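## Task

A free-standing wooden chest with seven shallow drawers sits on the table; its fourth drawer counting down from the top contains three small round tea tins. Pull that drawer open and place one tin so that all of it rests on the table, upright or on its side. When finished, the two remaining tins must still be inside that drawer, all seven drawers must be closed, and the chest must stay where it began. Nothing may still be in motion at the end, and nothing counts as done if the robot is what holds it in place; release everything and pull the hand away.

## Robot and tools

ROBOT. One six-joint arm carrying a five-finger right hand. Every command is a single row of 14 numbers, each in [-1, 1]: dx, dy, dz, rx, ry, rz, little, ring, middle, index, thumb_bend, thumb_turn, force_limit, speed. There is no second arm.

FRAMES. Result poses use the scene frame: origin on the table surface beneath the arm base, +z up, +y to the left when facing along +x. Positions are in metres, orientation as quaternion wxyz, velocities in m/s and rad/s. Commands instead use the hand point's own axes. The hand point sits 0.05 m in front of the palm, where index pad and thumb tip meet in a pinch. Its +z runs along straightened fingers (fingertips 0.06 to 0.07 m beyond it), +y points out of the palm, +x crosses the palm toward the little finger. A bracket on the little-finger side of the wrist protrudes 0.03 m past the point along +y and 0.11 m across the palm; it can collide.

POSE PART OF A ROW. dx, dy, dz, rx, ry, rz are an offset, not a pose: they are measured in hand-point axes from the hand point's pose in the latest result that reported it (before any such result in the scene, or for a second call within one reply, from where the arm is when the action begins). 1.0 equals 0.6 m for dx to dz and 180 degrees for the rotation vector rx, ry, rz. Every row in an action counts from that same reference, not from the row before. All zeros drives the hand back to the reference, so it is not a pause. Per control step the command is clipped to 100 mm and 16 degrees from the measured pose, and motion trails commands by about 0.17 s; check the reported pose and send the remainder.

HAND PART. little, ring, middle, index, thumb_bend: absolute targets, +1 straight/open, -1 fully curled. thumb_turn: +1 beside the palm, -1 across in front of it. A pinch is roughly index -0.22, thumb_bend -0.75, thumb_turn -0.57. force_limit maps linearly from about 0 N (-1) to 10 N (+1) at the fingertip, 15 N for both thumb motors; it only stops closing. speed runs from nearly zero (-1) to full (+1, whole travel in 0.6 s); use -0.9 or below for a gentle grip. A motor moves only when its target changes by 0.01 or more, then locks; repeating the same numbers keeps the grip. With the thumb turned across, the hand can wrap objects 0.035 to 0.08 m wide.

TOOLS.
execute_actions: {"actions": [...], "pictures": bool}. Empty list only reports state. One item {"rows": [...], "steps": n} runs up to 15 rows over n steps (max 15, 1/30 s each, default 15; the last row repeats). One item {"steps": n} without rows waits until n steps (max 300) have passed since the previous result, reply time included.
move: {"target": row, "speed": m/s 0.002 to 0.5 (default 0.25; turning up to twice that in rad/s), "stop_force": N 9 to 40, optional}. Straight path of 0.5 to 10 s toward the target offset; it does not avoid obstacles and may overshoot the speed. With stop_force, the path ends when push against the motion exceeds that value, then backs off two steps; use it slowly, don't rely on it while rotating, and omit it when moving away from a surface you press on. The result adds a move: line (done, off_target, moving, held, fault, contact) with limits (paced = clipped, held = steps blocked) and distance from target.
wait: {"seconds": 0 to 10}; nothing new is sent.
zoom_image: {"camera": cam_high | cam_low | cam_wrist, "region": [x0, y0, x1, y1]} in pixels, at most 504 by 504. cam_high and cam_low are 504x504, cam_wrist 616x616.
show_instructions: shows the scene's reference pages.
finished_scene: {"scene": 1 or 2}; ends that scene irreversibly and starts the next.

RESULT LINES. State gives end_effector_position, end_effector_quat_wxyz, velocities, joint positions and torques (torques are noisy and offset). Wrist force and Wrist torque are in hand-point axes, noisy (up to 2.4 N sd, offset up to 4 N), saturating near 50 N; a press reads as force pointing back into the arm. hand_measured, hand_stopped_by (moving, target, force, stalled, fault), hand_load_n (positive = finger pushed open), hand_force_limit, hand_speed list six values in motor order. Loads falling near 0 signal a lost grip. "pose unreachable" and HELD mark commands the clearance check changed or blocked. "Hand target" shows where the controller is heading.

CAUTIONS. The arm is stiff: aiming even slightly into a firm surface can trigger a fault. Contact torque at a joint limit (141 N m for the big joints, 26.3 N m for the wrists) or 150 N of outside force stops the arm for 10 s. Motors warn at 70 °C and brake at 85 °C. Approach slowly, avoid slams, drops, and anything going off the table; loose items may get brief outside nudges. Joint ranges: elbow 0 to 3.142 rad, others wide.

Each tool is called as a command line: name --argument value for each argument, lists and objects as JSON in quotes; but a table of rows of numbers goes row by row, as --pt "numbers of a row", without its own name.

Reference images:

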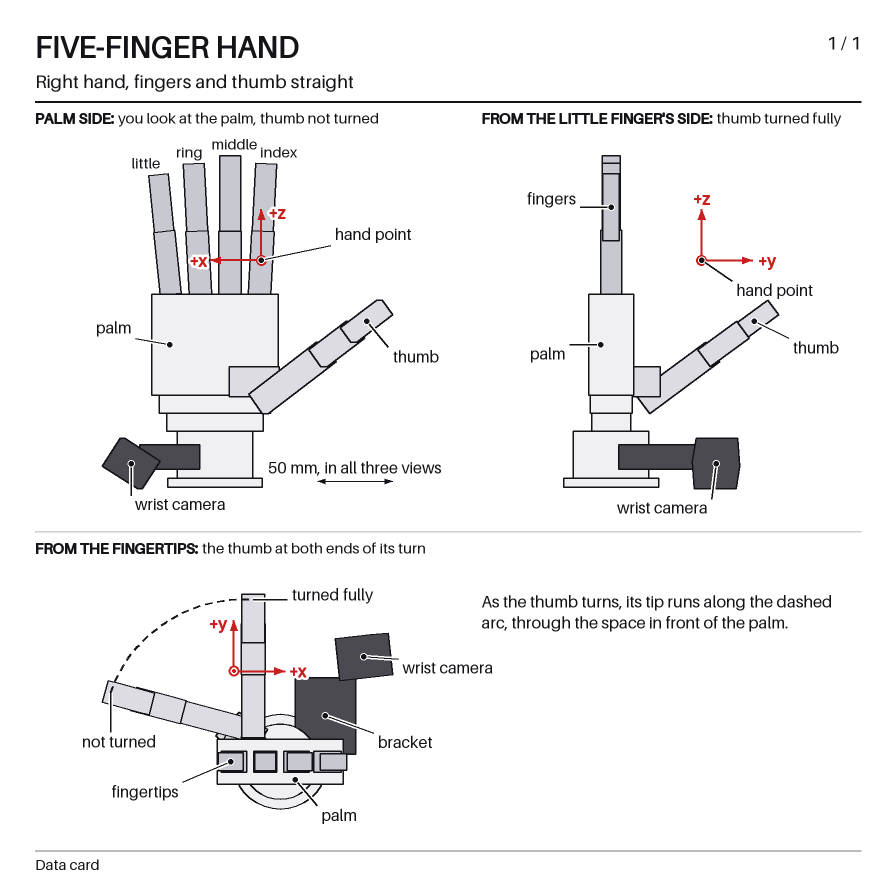

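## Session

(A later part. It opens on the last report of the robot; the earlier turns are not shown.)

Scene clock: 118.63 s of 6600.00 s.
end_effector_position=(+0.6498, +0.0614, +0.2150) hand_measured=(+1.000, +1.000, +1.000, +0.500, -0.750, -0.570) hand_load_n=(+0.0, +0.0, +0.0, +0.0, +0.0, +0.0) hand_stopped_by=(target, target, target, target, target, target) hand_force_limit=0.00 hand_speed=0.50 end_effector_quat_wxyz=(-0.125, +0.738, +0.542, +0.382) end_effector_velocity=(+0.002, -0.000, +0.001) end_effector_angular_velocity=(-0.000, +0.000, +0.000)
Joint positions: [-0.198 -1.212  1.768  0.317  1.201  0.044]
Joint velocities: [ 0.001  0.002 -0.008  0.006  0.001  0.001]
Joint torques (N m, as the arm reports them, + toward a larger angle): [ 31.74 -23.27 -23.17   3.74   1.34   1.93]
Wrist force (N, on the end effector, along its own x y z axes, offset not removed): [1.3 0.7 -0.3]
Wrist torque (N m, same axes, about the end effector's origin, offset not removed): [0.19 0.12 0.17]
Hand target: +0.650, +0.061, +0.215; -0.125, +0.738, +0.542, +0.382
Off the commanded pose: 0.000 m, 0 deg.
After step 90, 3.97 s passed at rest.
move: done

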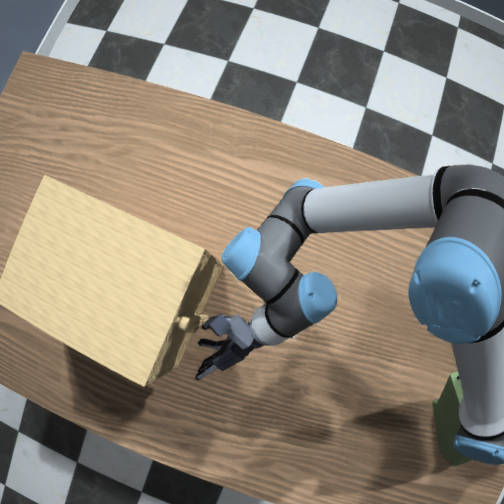

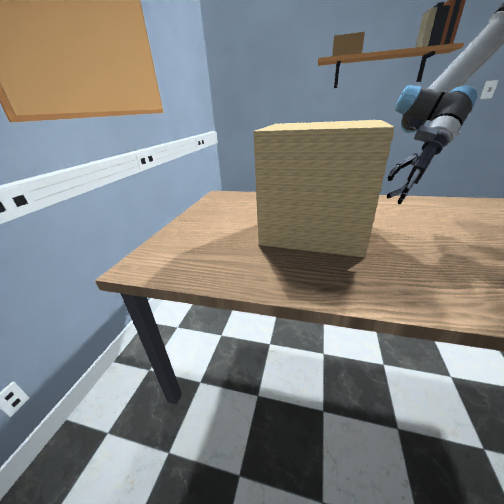

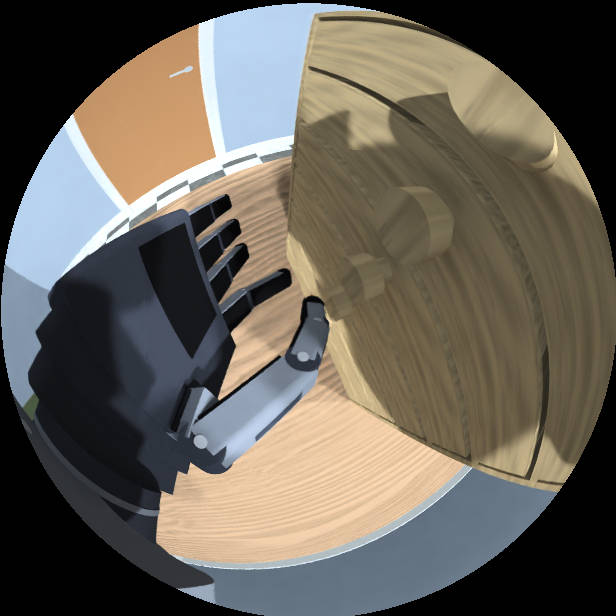

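move --target '[-0.005,0.029,-0.02,0,0,0,1,1,1,0.6,-0.75,-0.57,0,0.5]' --speed 0.05

zoom_image --camera "cam_wrist" --region '[220, 180, 460, 420]'

zoom_image --camera "cam_high" --region '[140, 250, 300, 410]'

Scene clock: 125.67 s of 6600.00 s.
end_effector_position=(+0.6598, +0.0457, +0.2249) hand_measured=(+1.000, +1.000, +1.000, +0.600, -0.750, -0.570) hand_load_n=(+0.0, +0.0, +0.0, +0.0, +0.0, +0.0) hand_stopped_by=(target, target, target, target, target, target) hand_force_limit=0.00 hand_speed=0.50 end_effector_quat_wxyz=(-0.125, +0.738, +0.542, +0.382) end_effector_velocity=(+0.002, -0.002, +0.001) end_effector_angular_velocity=(-0.001, -0.002, -0.000)
Joint positions: [-0.217 -1.224  1.732  0.37   1.189  0.029]
Joint velocities: [-0.002 -0.001 -0.005  0.006 -0.001 -0.003]
Joint torques (N m, as the arm reports them, + toward a larger angle): [  6.23 -46.84 -25.89   3.88  -3.84  -1.98]
Wrist force (N, on the end effector, along its own x y z axes, offset not removed): [2.0 3.4 -0.4]
Wrist torque (N m, same axes, about the end effector's origin, offset not removed): [0.58 0.04 0.56]
Hand target: +0.660, +0.046, +0.225; -0.125, +0.738, +0.542, +0.382
Off the commanded pose: 0.000 m, 0 deg.
After step 90, 3.17 s passed at rest.
move: done

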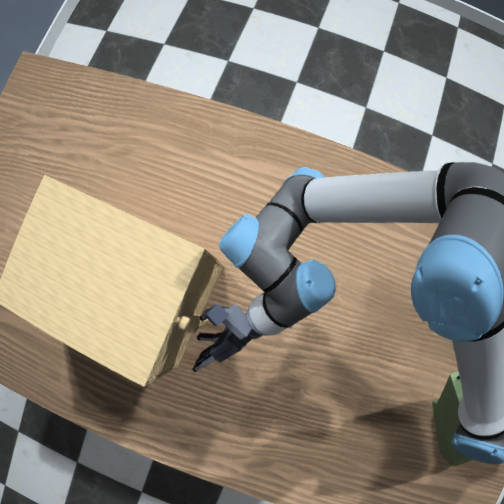

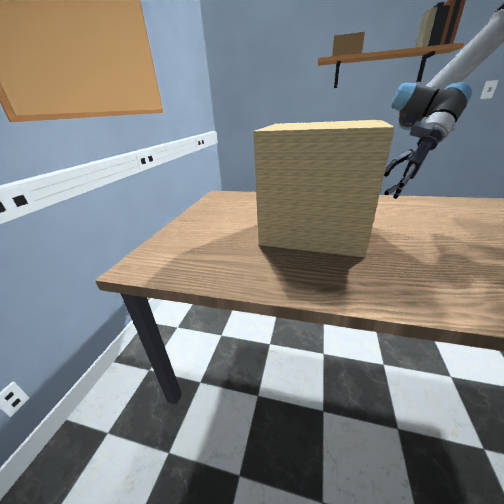

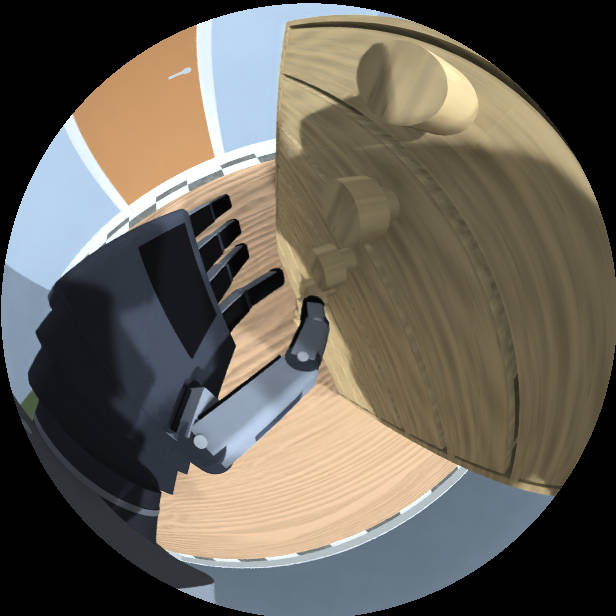

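Region (220, 180, 460, 420) of cam_wrist's 616x616 image, scaled by 2.100, with more detail than that image has.

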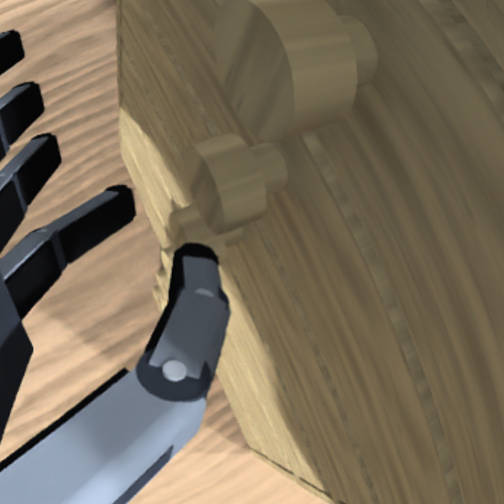

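Region (140, 250, 300, 410) of cam_high's 504x504 image, scaled by 3.150, with more detail than that image has.

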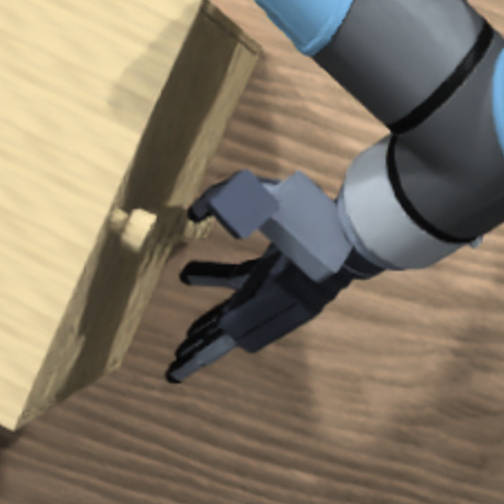

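move --target '[0,0,0,0,0,0,1,1,1,0.6,-0.75,0.3,0,1]'

zoom_image --camera "cam_wrist" --region '[240, 180, 420, 360]'

Scene clock: 135.87 s of 6600.00 s.
end_effector_position=(+0.6598, +0.0456, +0.2249) hand_measured=(+1.000, +1.000, +1.000, +0.600, -0.750, +0.300) hand_load_n=(+0.0, +0.0, +0.0, +0.0, +0.0, +0.0) hand_stopped_by=(target, target, target, target, target, target) hand_force_limit=0.00 hand_speed=1.00 end_effector_quat_wxyz=(-0.125, +0.738, +0.542, +0.382) end_effector_velocity=(-0.000, -0.000, -0.000) end_effector_angular_velocity=(-0.001, +0.001, -0.000)
Joint positions: [-0.217 -1.224  1.732  0.37   1.189  0.029]
Joint velocities: [-0.    -0.     0.001 -0.     0.001  0.   ]
Joint torques (N m, as the arm reports them, + toward a larger angle): [ 31.08 -37.1    3.82  -0.4    1.26   1.7 ]
Wrist force (N, on the end effector, along its own x y z axes, offset not removed): [0.5 0.5 0.4]
Wrist torque (N m, same axes, about the end effector's origin, offset not removed): [-0.04 0.13 0.33]
Hand target: +0.660, +0.046, +0.225; -0.125, +0.738, +0.542, +0.382
Off the commanded pose: 0.000 m, 0 deg.
After step 90, 6.50 s passed at rest.
move: done

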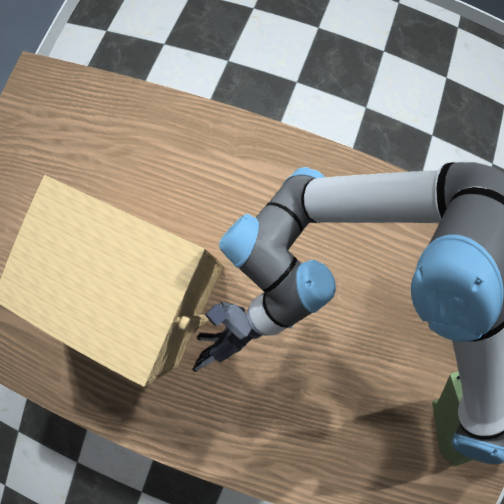

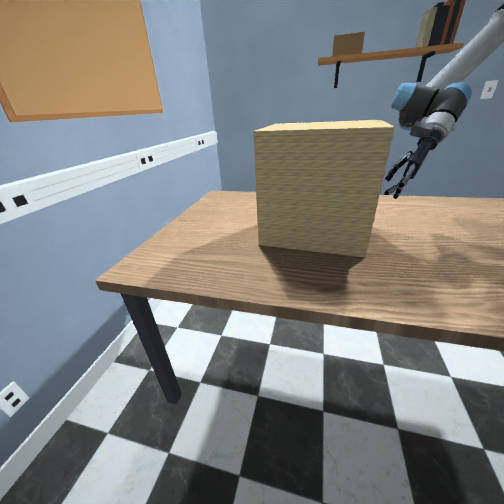

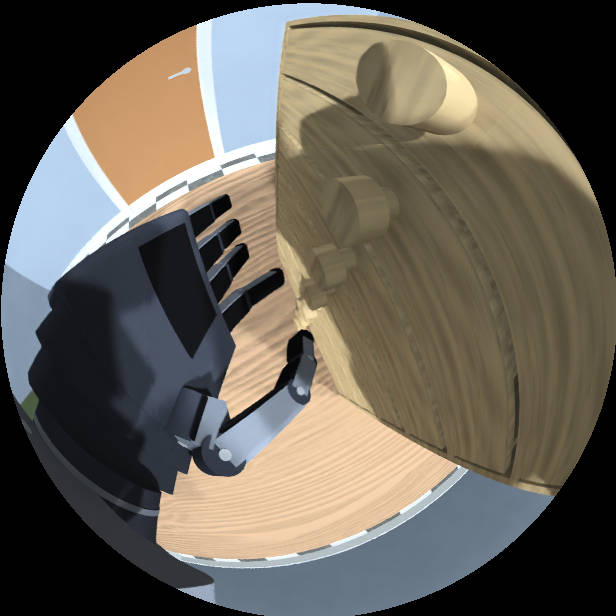

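Region (240, 180, 420, 360) of cam_wrist's 616x616 image, scaled by 2.800, with more detail than that image has.

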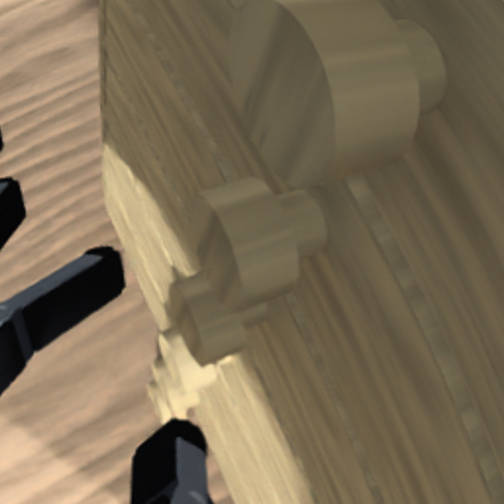

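move --target '[-0.0105,0.002,-0.005,0,0,0,1,1,1,0.6,-0.75,-0.57,0,0.5]' --speed 0.05

zoom_image --camera "cam_wrist" --region '[240, 200, 400, 360]'

Scene clock: 142.90 s of 6600.00 s.
end_effector_position=(+0.6589, +0.0391, +0.2229) hand_measured=(+1.000, +1.000, +1.000, +0.600, -0.750, -0.570) hand_load_n=(+0.0, +0.0, +0.0, +0.0, +0.0, +0.0) hand_stopped_by=(target, target, target, target, target, target) hand_force_limit=0.00 hand_speed=0.50 end_effector_quat_wxyz=(-0.125, +0.738, +0.542, +0.382) end_effector_velocity=(-0.001, -0.002, -0.001) end_effector_angular_velocity=(+0.000, +0.001, -0.001)
Joint positions: [-0.234 -1.228  1.736  0.376  1.179  0.015]
Joint velocities: [-0.005 -0.001  0.002  0.002 -0.003 -0.004]
Joint torques (N m, as the arm reports them, + toward a larger angle): [  5.63 -47.86   3.97   3.85  -3.79  -1.66]
Wrist force (N, on the end effector, along its own x y z axes, offset not removed): [2.2 1.1 -1.2]
Wrist torque (N m, same axes, about the end effector's origin, offset not removed): [0.15 0.10 0.43]
Hand target: +0.659, +0.039, +0.223; -0.125, +0.738, +0.542, +0.382
Off the commanded pose: 0.000 m, 0 deg.
After step 90, 3.30 s passed at rest.
move: done

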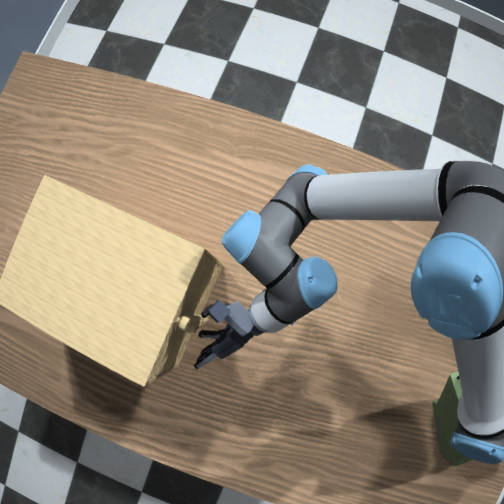

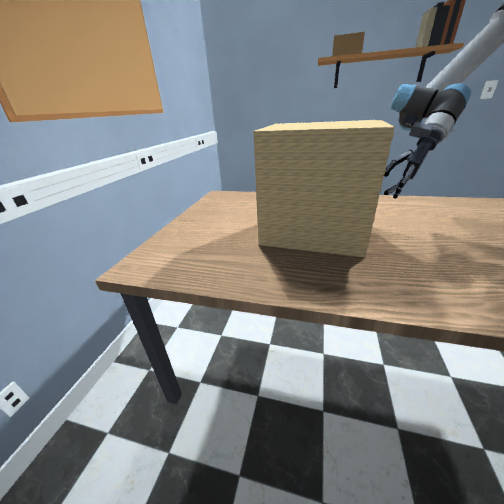

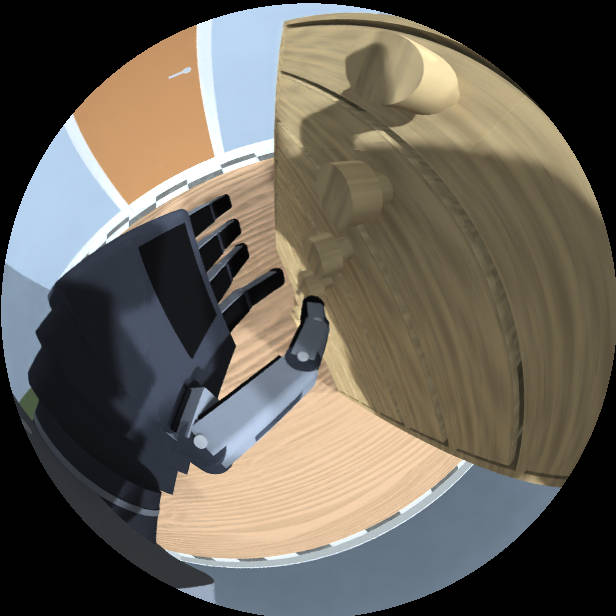

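Region (240, 200, 400, 360) of cam_wrist's 616x616 image, scaled by 3.150, with more detail than that image has.

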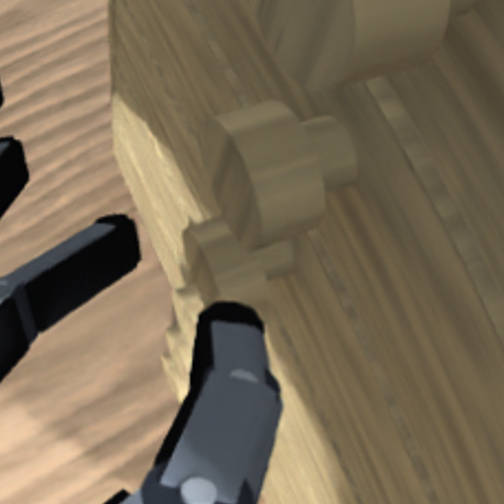

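move --target '[0.0025,0.018,0.0085,0,0,0,1,1,1,0.6,-0.75,-0.57,0,0.5]' --speed 0.02

zoom_image --camera "cam_wrist" --region '[240, 200, 400, 360]'

zoom_image --camera "cam_high" --region '[150, 270, 250, 370]'

Scene clock: 146.17 s of 6600.00 s.
end_effector_position=(+0.6706, +0.0391, +0.2230) hand_measured=(+1.000, +1.000, +1.000, +0.600, -0.750, -0.570) hand_load_n=(+0.0, +0.0, +0.0, +0.0, +0.0, +0.0) hand_stopped_by=(target, target, target, target, target, target) hand_force_limit=0.00 hand_speed=0.50 end_effector_quat_wxyz=(-0.125, +0.738, +0.542, +0.382) end_effector_velocity=(+0.003, -0.001, +0.000) end_effector_angular_velocity=(+0.000, +0.000, -0.002)
Joint positions: [-0.226 -1.208  1.696  0.393  1.183  0.021]
Joint velocities: [ 0.001  0.004 -0.009  0.004  0.001  0.002]
Joint torques (N m, as the arm reports them, + toward a larger angle): [ 32.08 -22.69 -24.8    3.77   1.5    1.79]
Wrist force (N, on the end effector, along its own x y z axes, offset not removed): [0.9 2.1 -1.1]
Wrist torque (N m, same axes, about the end effector's origin, offset not removed): [0.32 0.14 0.29]
Hand target: +0.671, +0.039, +0.223; -0.125, +0.738, +0.542, +0.382
Off the commanded pose: 0.000 m, 0 deg.
move: done

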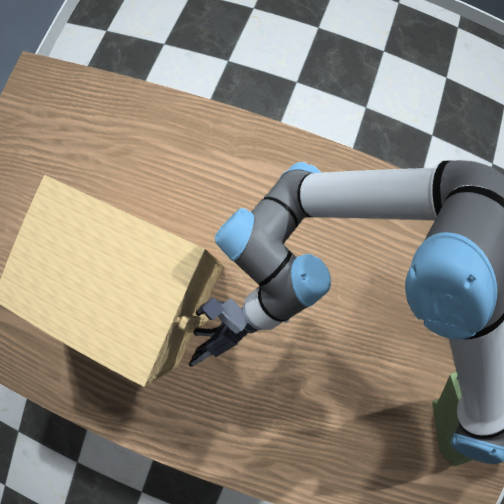

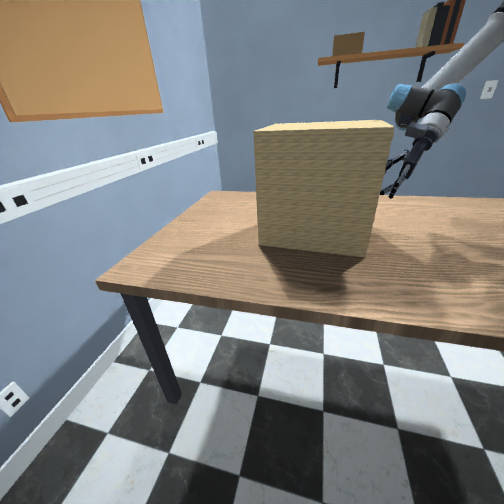

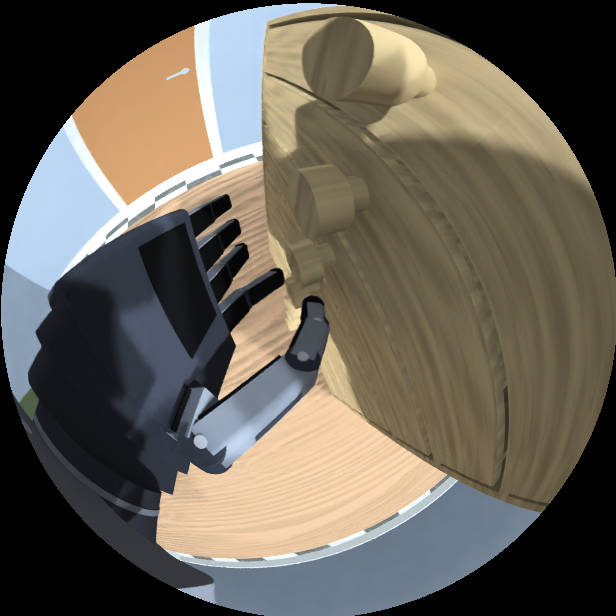

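Region (240, 200, 400, 360) of cam_wrist's 616x616 image, scaled by 3.150, with more detail than that image has.

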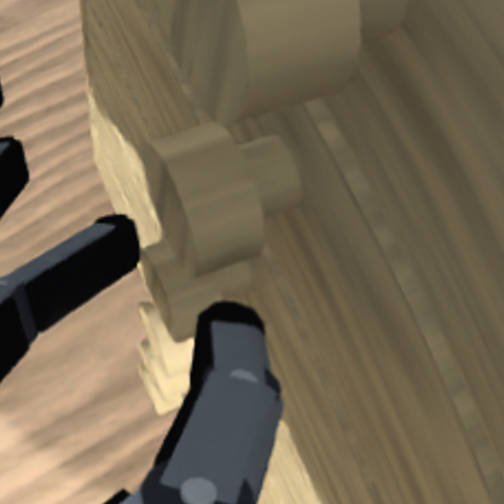

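Region (150, 270, 250, 370) of cam_high's 504x504 image, scaled by 5.040, with more detail than that image has.

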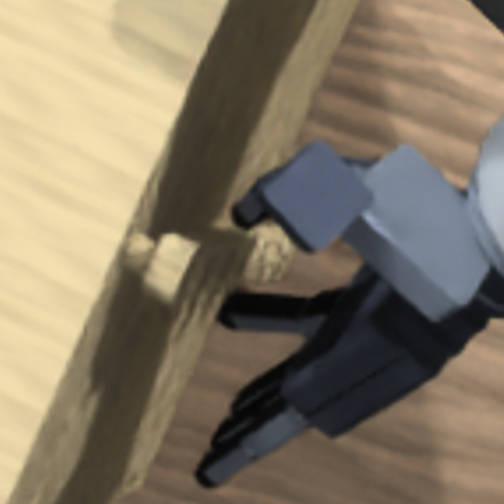

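move --target '[0,0,0.008,0,0,0,1,1,1,0.0,-0.75,-0.57,-0.4,-0.6]' --speed 0.02

zoom_image --camera "cam_wrist" --region '[240, 200, 400, 360]'

zoom_image --camera "cam_high" --region '[150, 270, 250, 370]'

Scene clock: 151.10 s of 6600.00 s.
end_effector_position=(+0.6726, +0.0418, +0.2199) hand_measured=(+1.000, +1.000, +1.000, +0.514, -0.750, -0.570) hand_load_n=(+0.0, +0.0, +0.0, +0.0, +0.0, +0.0) hand_stopped_by=(target, target, target, force, target, target) hand_force_limit=-0.40 hand_speed=-0.60 end_effector_quat_wxyz=(-0.125, +0.738, +0.542, +0.382) end_effector_velocity=(+0.000, +0.001, -0.001) end_effector_angular_velocity=(+0.000, +0.000, +0.000)
Joint positions: [-0.222 -1.198  1.691  0.387  1.186  0.024]
Joint velocities: [ 0.002  0.004 -0.001 -0.003  0.001  0.001]
Joint torques (N m, as the arm reports them, + toward a larger angle): [ 30.87 -24.82 -25.72  -0.73   1.47   1.71]
Wrist force (N, on the end effector, along its own x y z axes, offset not removed): [1.5 0.2 1.9]
Wrist torque (N m, same axes, about the end effector's origin, offset not removed): [-0.09 -0.06 0.34]
Hand target: +0.673, +0.042, +0.220; -0.125, +0.738, +0.542, +0.382
Off the commanded pose: 0.000 m, 0 deg.
After step 90, 1.23 s passed at rest.
move: done

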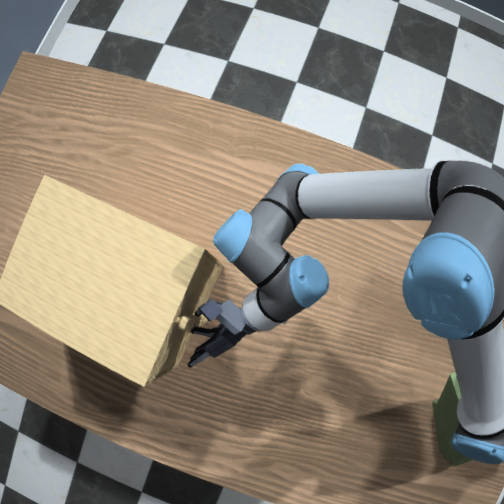

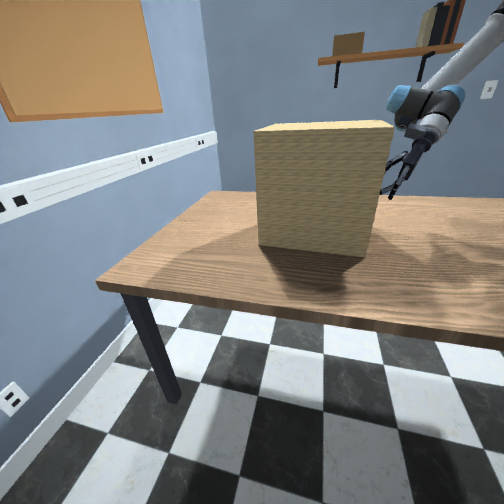

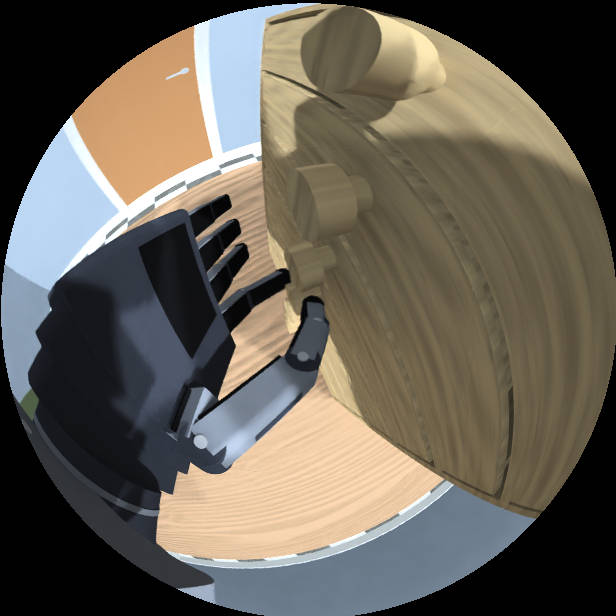

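Region (240, 200, 400, 360) of cam_wrist's 616x616 image, scaled by 3.150, with more detail than that image has.

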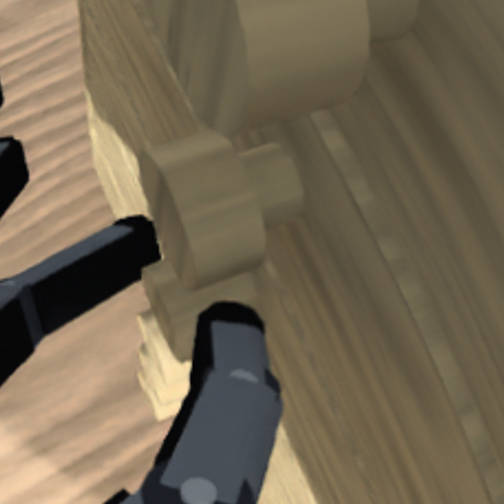

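Region (150, 270, 250, 370) of cam_high's 504x504 image, scaled by 5.040, with more detail than that image has.

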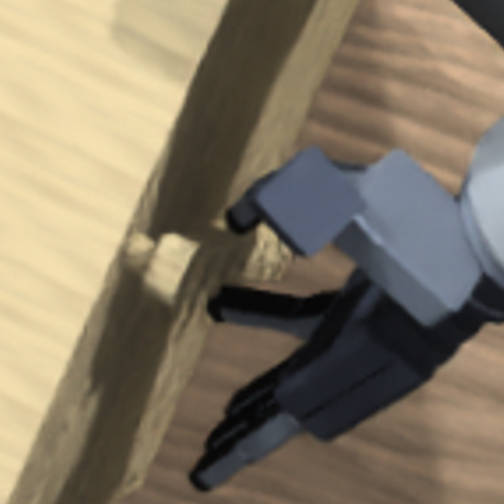

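move --target '[0,0,0,0,0,0,1,1,1,0.0,-1,-0.57,-0.5,-0.7]'

zoom_image --camera "cam_wrist" --region '[240, 200, 400, 360]'

Scene clock: 163.37 s of 6600.00 s.
end_effector_position=(+0.6726, +0.0418, +0.2199) hand_measured=(+1.000, +1.000, +1.000, +0.514, -1.000, -0.570) hand_load_n=(+0.0, +0.0, +0.0, +0.0, +0.0, +0.0) hand_stopped_by=(target, target, target, force, target, target) hand_force_limit=-0.50 hand_speed=-0.70 end_effector_quat_wxyz=(-0.125, +0.738, +0.542, +0.382) end_effector_velocity=(+0.001, -0.001, +0.000) end_effector_angular_velocity=(-0.001, -0.002, -0.001)
Joint positions: [-0.222 -1.198  1.691  0.387  1.186  0.024]
Joint velocities: [-0.001 -0.001 -0.001 -0.     0.    -0.   ]
Joint torques (N m, as the arm reports them, + toward a larger angle): [  6.11 -48.07   4.21   3.86  -3.81  -1.73]
Wrist force (N, on the end effector, along its own x y z axes, offset not removed): [0.3 2.2 1.1]
Wrist torque (N m, same axes, about the end effector's origin, offset not removed): [0.20 0.16 0.43]
Hand target: +0.673, +0.042, +0.220; -0.125, +0.738, +0.542, +0.382
Off the commanded pose: 0.000 m, 0 deg.
After step 90, 8.20 s passed at rest.
move: done

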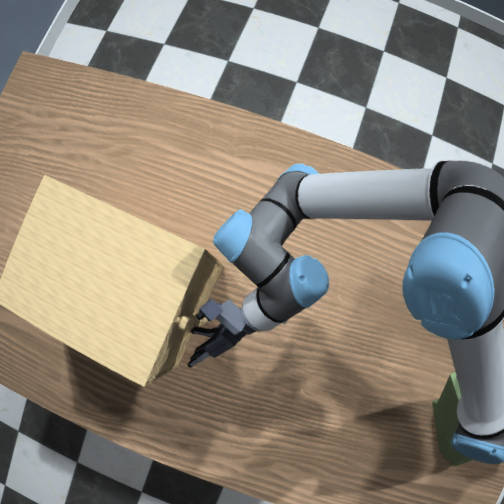

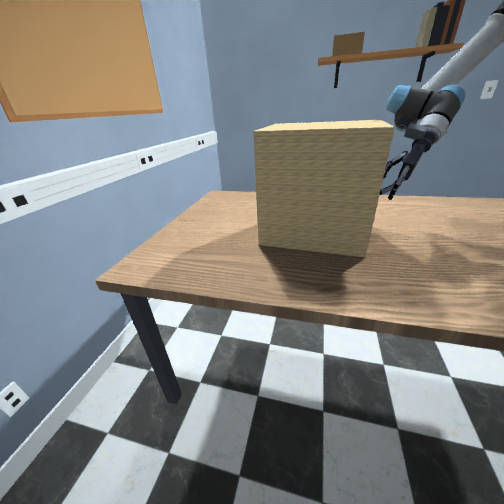

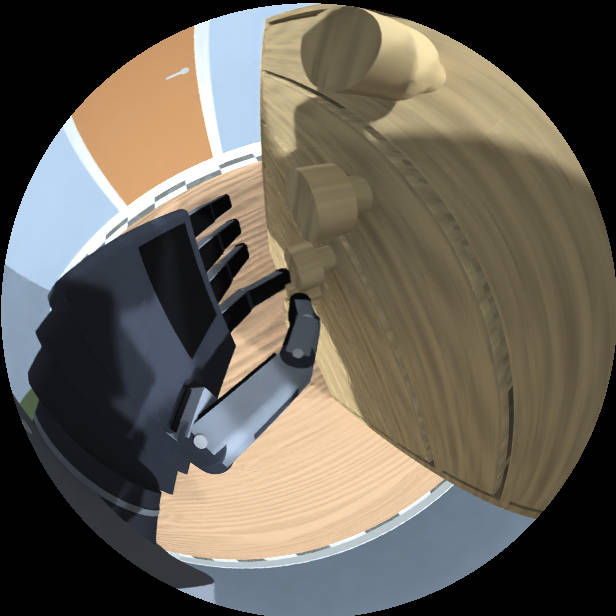

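Region (240, 200, 400, 360) of cam_wrist's 616x616 image, scaled by 3.150, with more detail than that image has.

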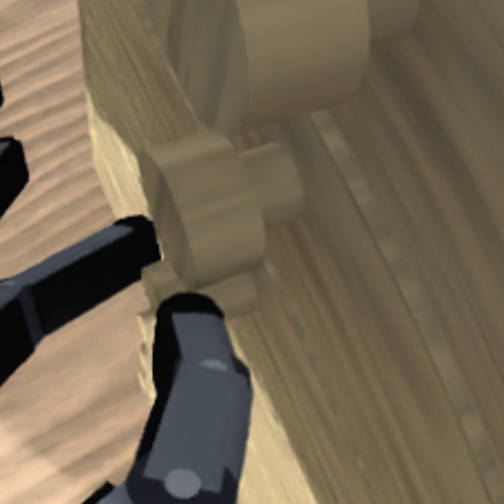

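move --target '[0,0,0.0133,0,0,0,1,1,1,0.6,-0.75,-0.57,-0.5,0.5]' --speed 0.02

move --target '[0,0,0,0,0,0,1,1,1,0.0,-0.75,-0.57,-0.3,-0.85]'

zoom_image --camera "cam_wrist" --region '[240, 200, 400, 360]'

zoom_image --camera "cam_high" --region '[150, 270, 250, 370]'

Scene clock: 168.33 s of 6600.00 s.
end_effector_position=(+0.6759, +0.0464, +0.2147) hand_measured=(+1.000, +1.000, +1.000, +0.600, -0.750, -0.570) hand_load_n=(+0.0, +0.0, +0.0, +0.0, +0.0, +0.0) hand_stopped_by=(target, target, target, target, target, target) hand_force_limit=-0.50 hand_speed=0.50 end_effector_quat_wxyz=(-0.125, +0.738, +0.542, +0.382) end_effector_velocity=(+0.003, +0.001, -0.001) end_effector_angular_velocity=(-0.001, -0.002, -0.002)
Joint positions: [-0.215 -1.18   1.681  0.377  1.19   0.03 ]
Joint velocities: [ 0.002  0.006 -0.007 -0.003  0.001  0.002]
Joint torques (N m, as the arm reports them, + toward a larger angle): [ 31.81 -24.14 -24.56  -0.25   1.31   1.91]
Wrist force (N, on the end effector, along its own x y z axes, offset not removed): [-0.2 1.0 0.3]
Wrist torque (N m, same axes, about the end effector's origin, offset not removed): [0.13 0.36 0.27]
Hand target: +0.676, +0.047, +0.214; -0.125, +0.738, +0.542, +0.382
Off the commanded pose: 0.000 m, 0 deg.
After step 90, 1.23 s passed at rest.
move: done

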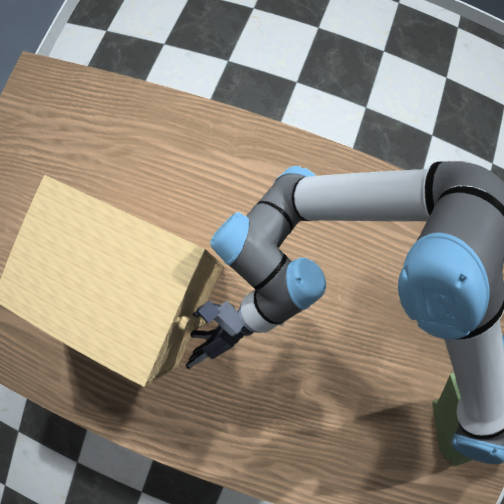

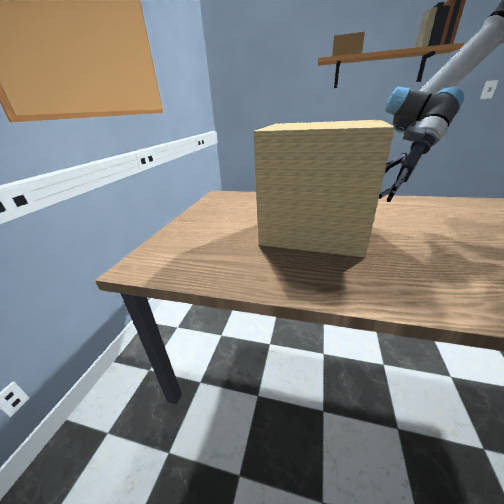

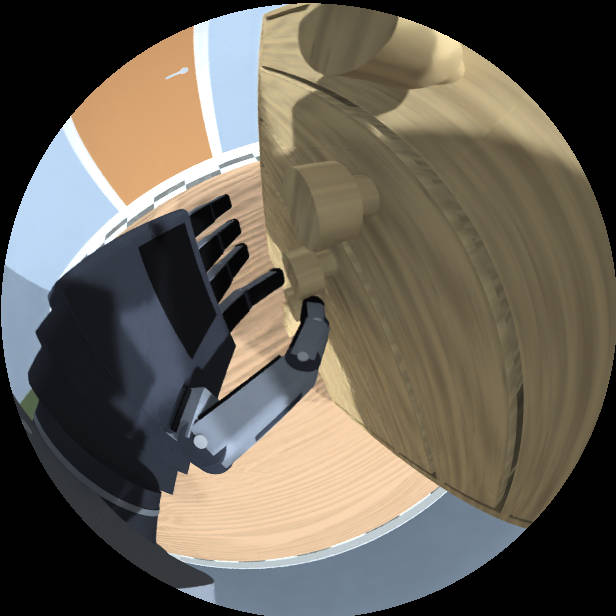

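Scene clock: 169.50 s of 6600.00 s.
end_effector_position=(+0.6759, +0.0465, +0.2147) hand_measured=(+1.000, +1.000, +1.000, +0.378, -0.750, -0.570) hand_load_n=(+0.0, +0.0, +0.0, +4.5, +0.0, +0.0) hand_stopped_by=(target, target, target, force, target, target) hand_force_limit=-0.30 hand_speed=-0.85 end_effector_quat_wxyz=(-0.125, +0.738, +0.542, +0.382) end_effector_velocity=(-0.000, -0.000, -0.000) end_effector_angular_velocity=(-0.000, +0.000, -0.001)
Joint positions: [-0.215 -1.18   1.681  0.377  1.19   0.03 ]
Joint velocities: [-0.001 -0.     0.     0.     0.     0.   ]
Joint torques (N m, as the arm reports them, + toward a larger angle): [ 12.82 -51.31  -0.81   1.78  -3.47  -1.91]
Wrist force (N, on the end effector, along its own x y z axes, offset not removed): [2.5 -5.1 3.3]
Wrist torque (N m, same axes, about the end effector's origin, offset not removed): [-0.06 -0.16 0.49]
Hand target: +0.676, +0.046, +0.215; -0.125, +0.738, +0.542, +0.382
Off the commanded pose: 0.000 m, 0 deg.
move: done

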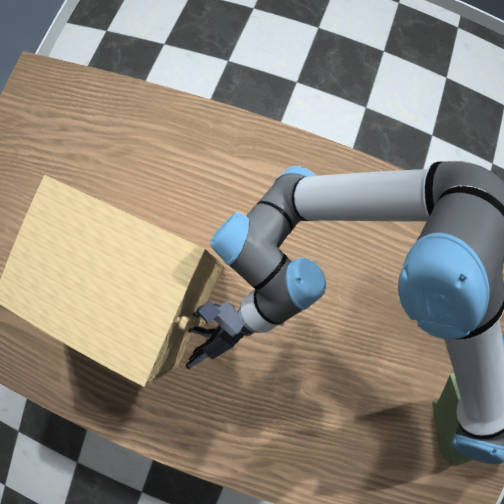

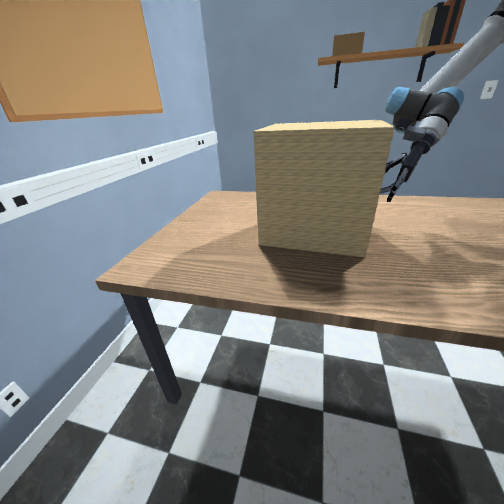

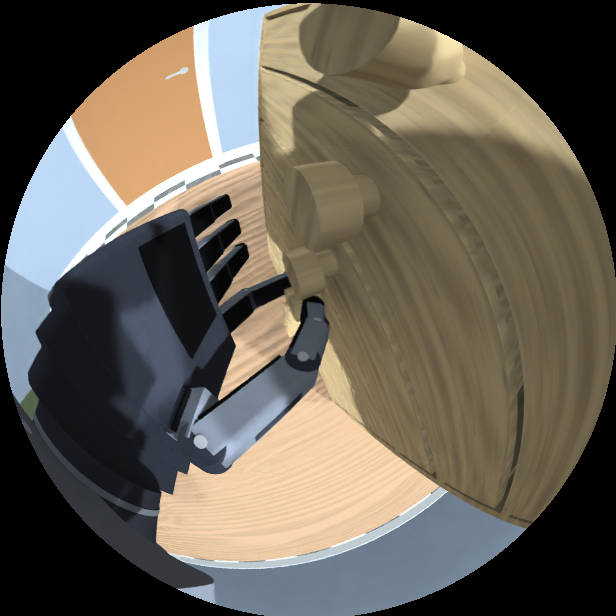

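Region (240, 200, 400, 360) of cam_wrist's 616x616 image, scaled by 3.150, with more detail than that image has.

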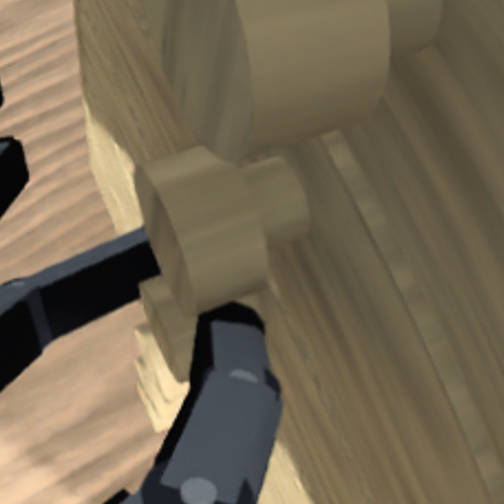

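Region (150, 270, 250, 370) of cam_high's 504x504 image, scaled by 5.040, with more detail than that image has.

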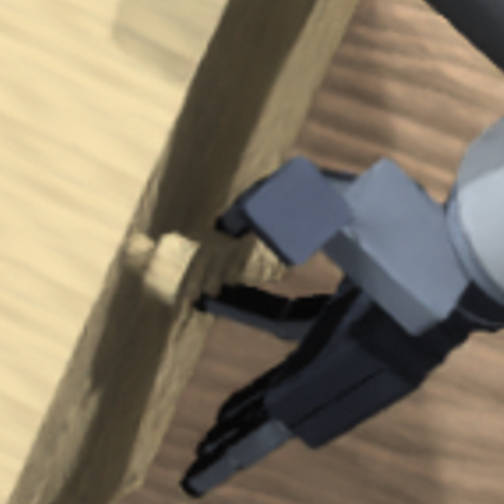

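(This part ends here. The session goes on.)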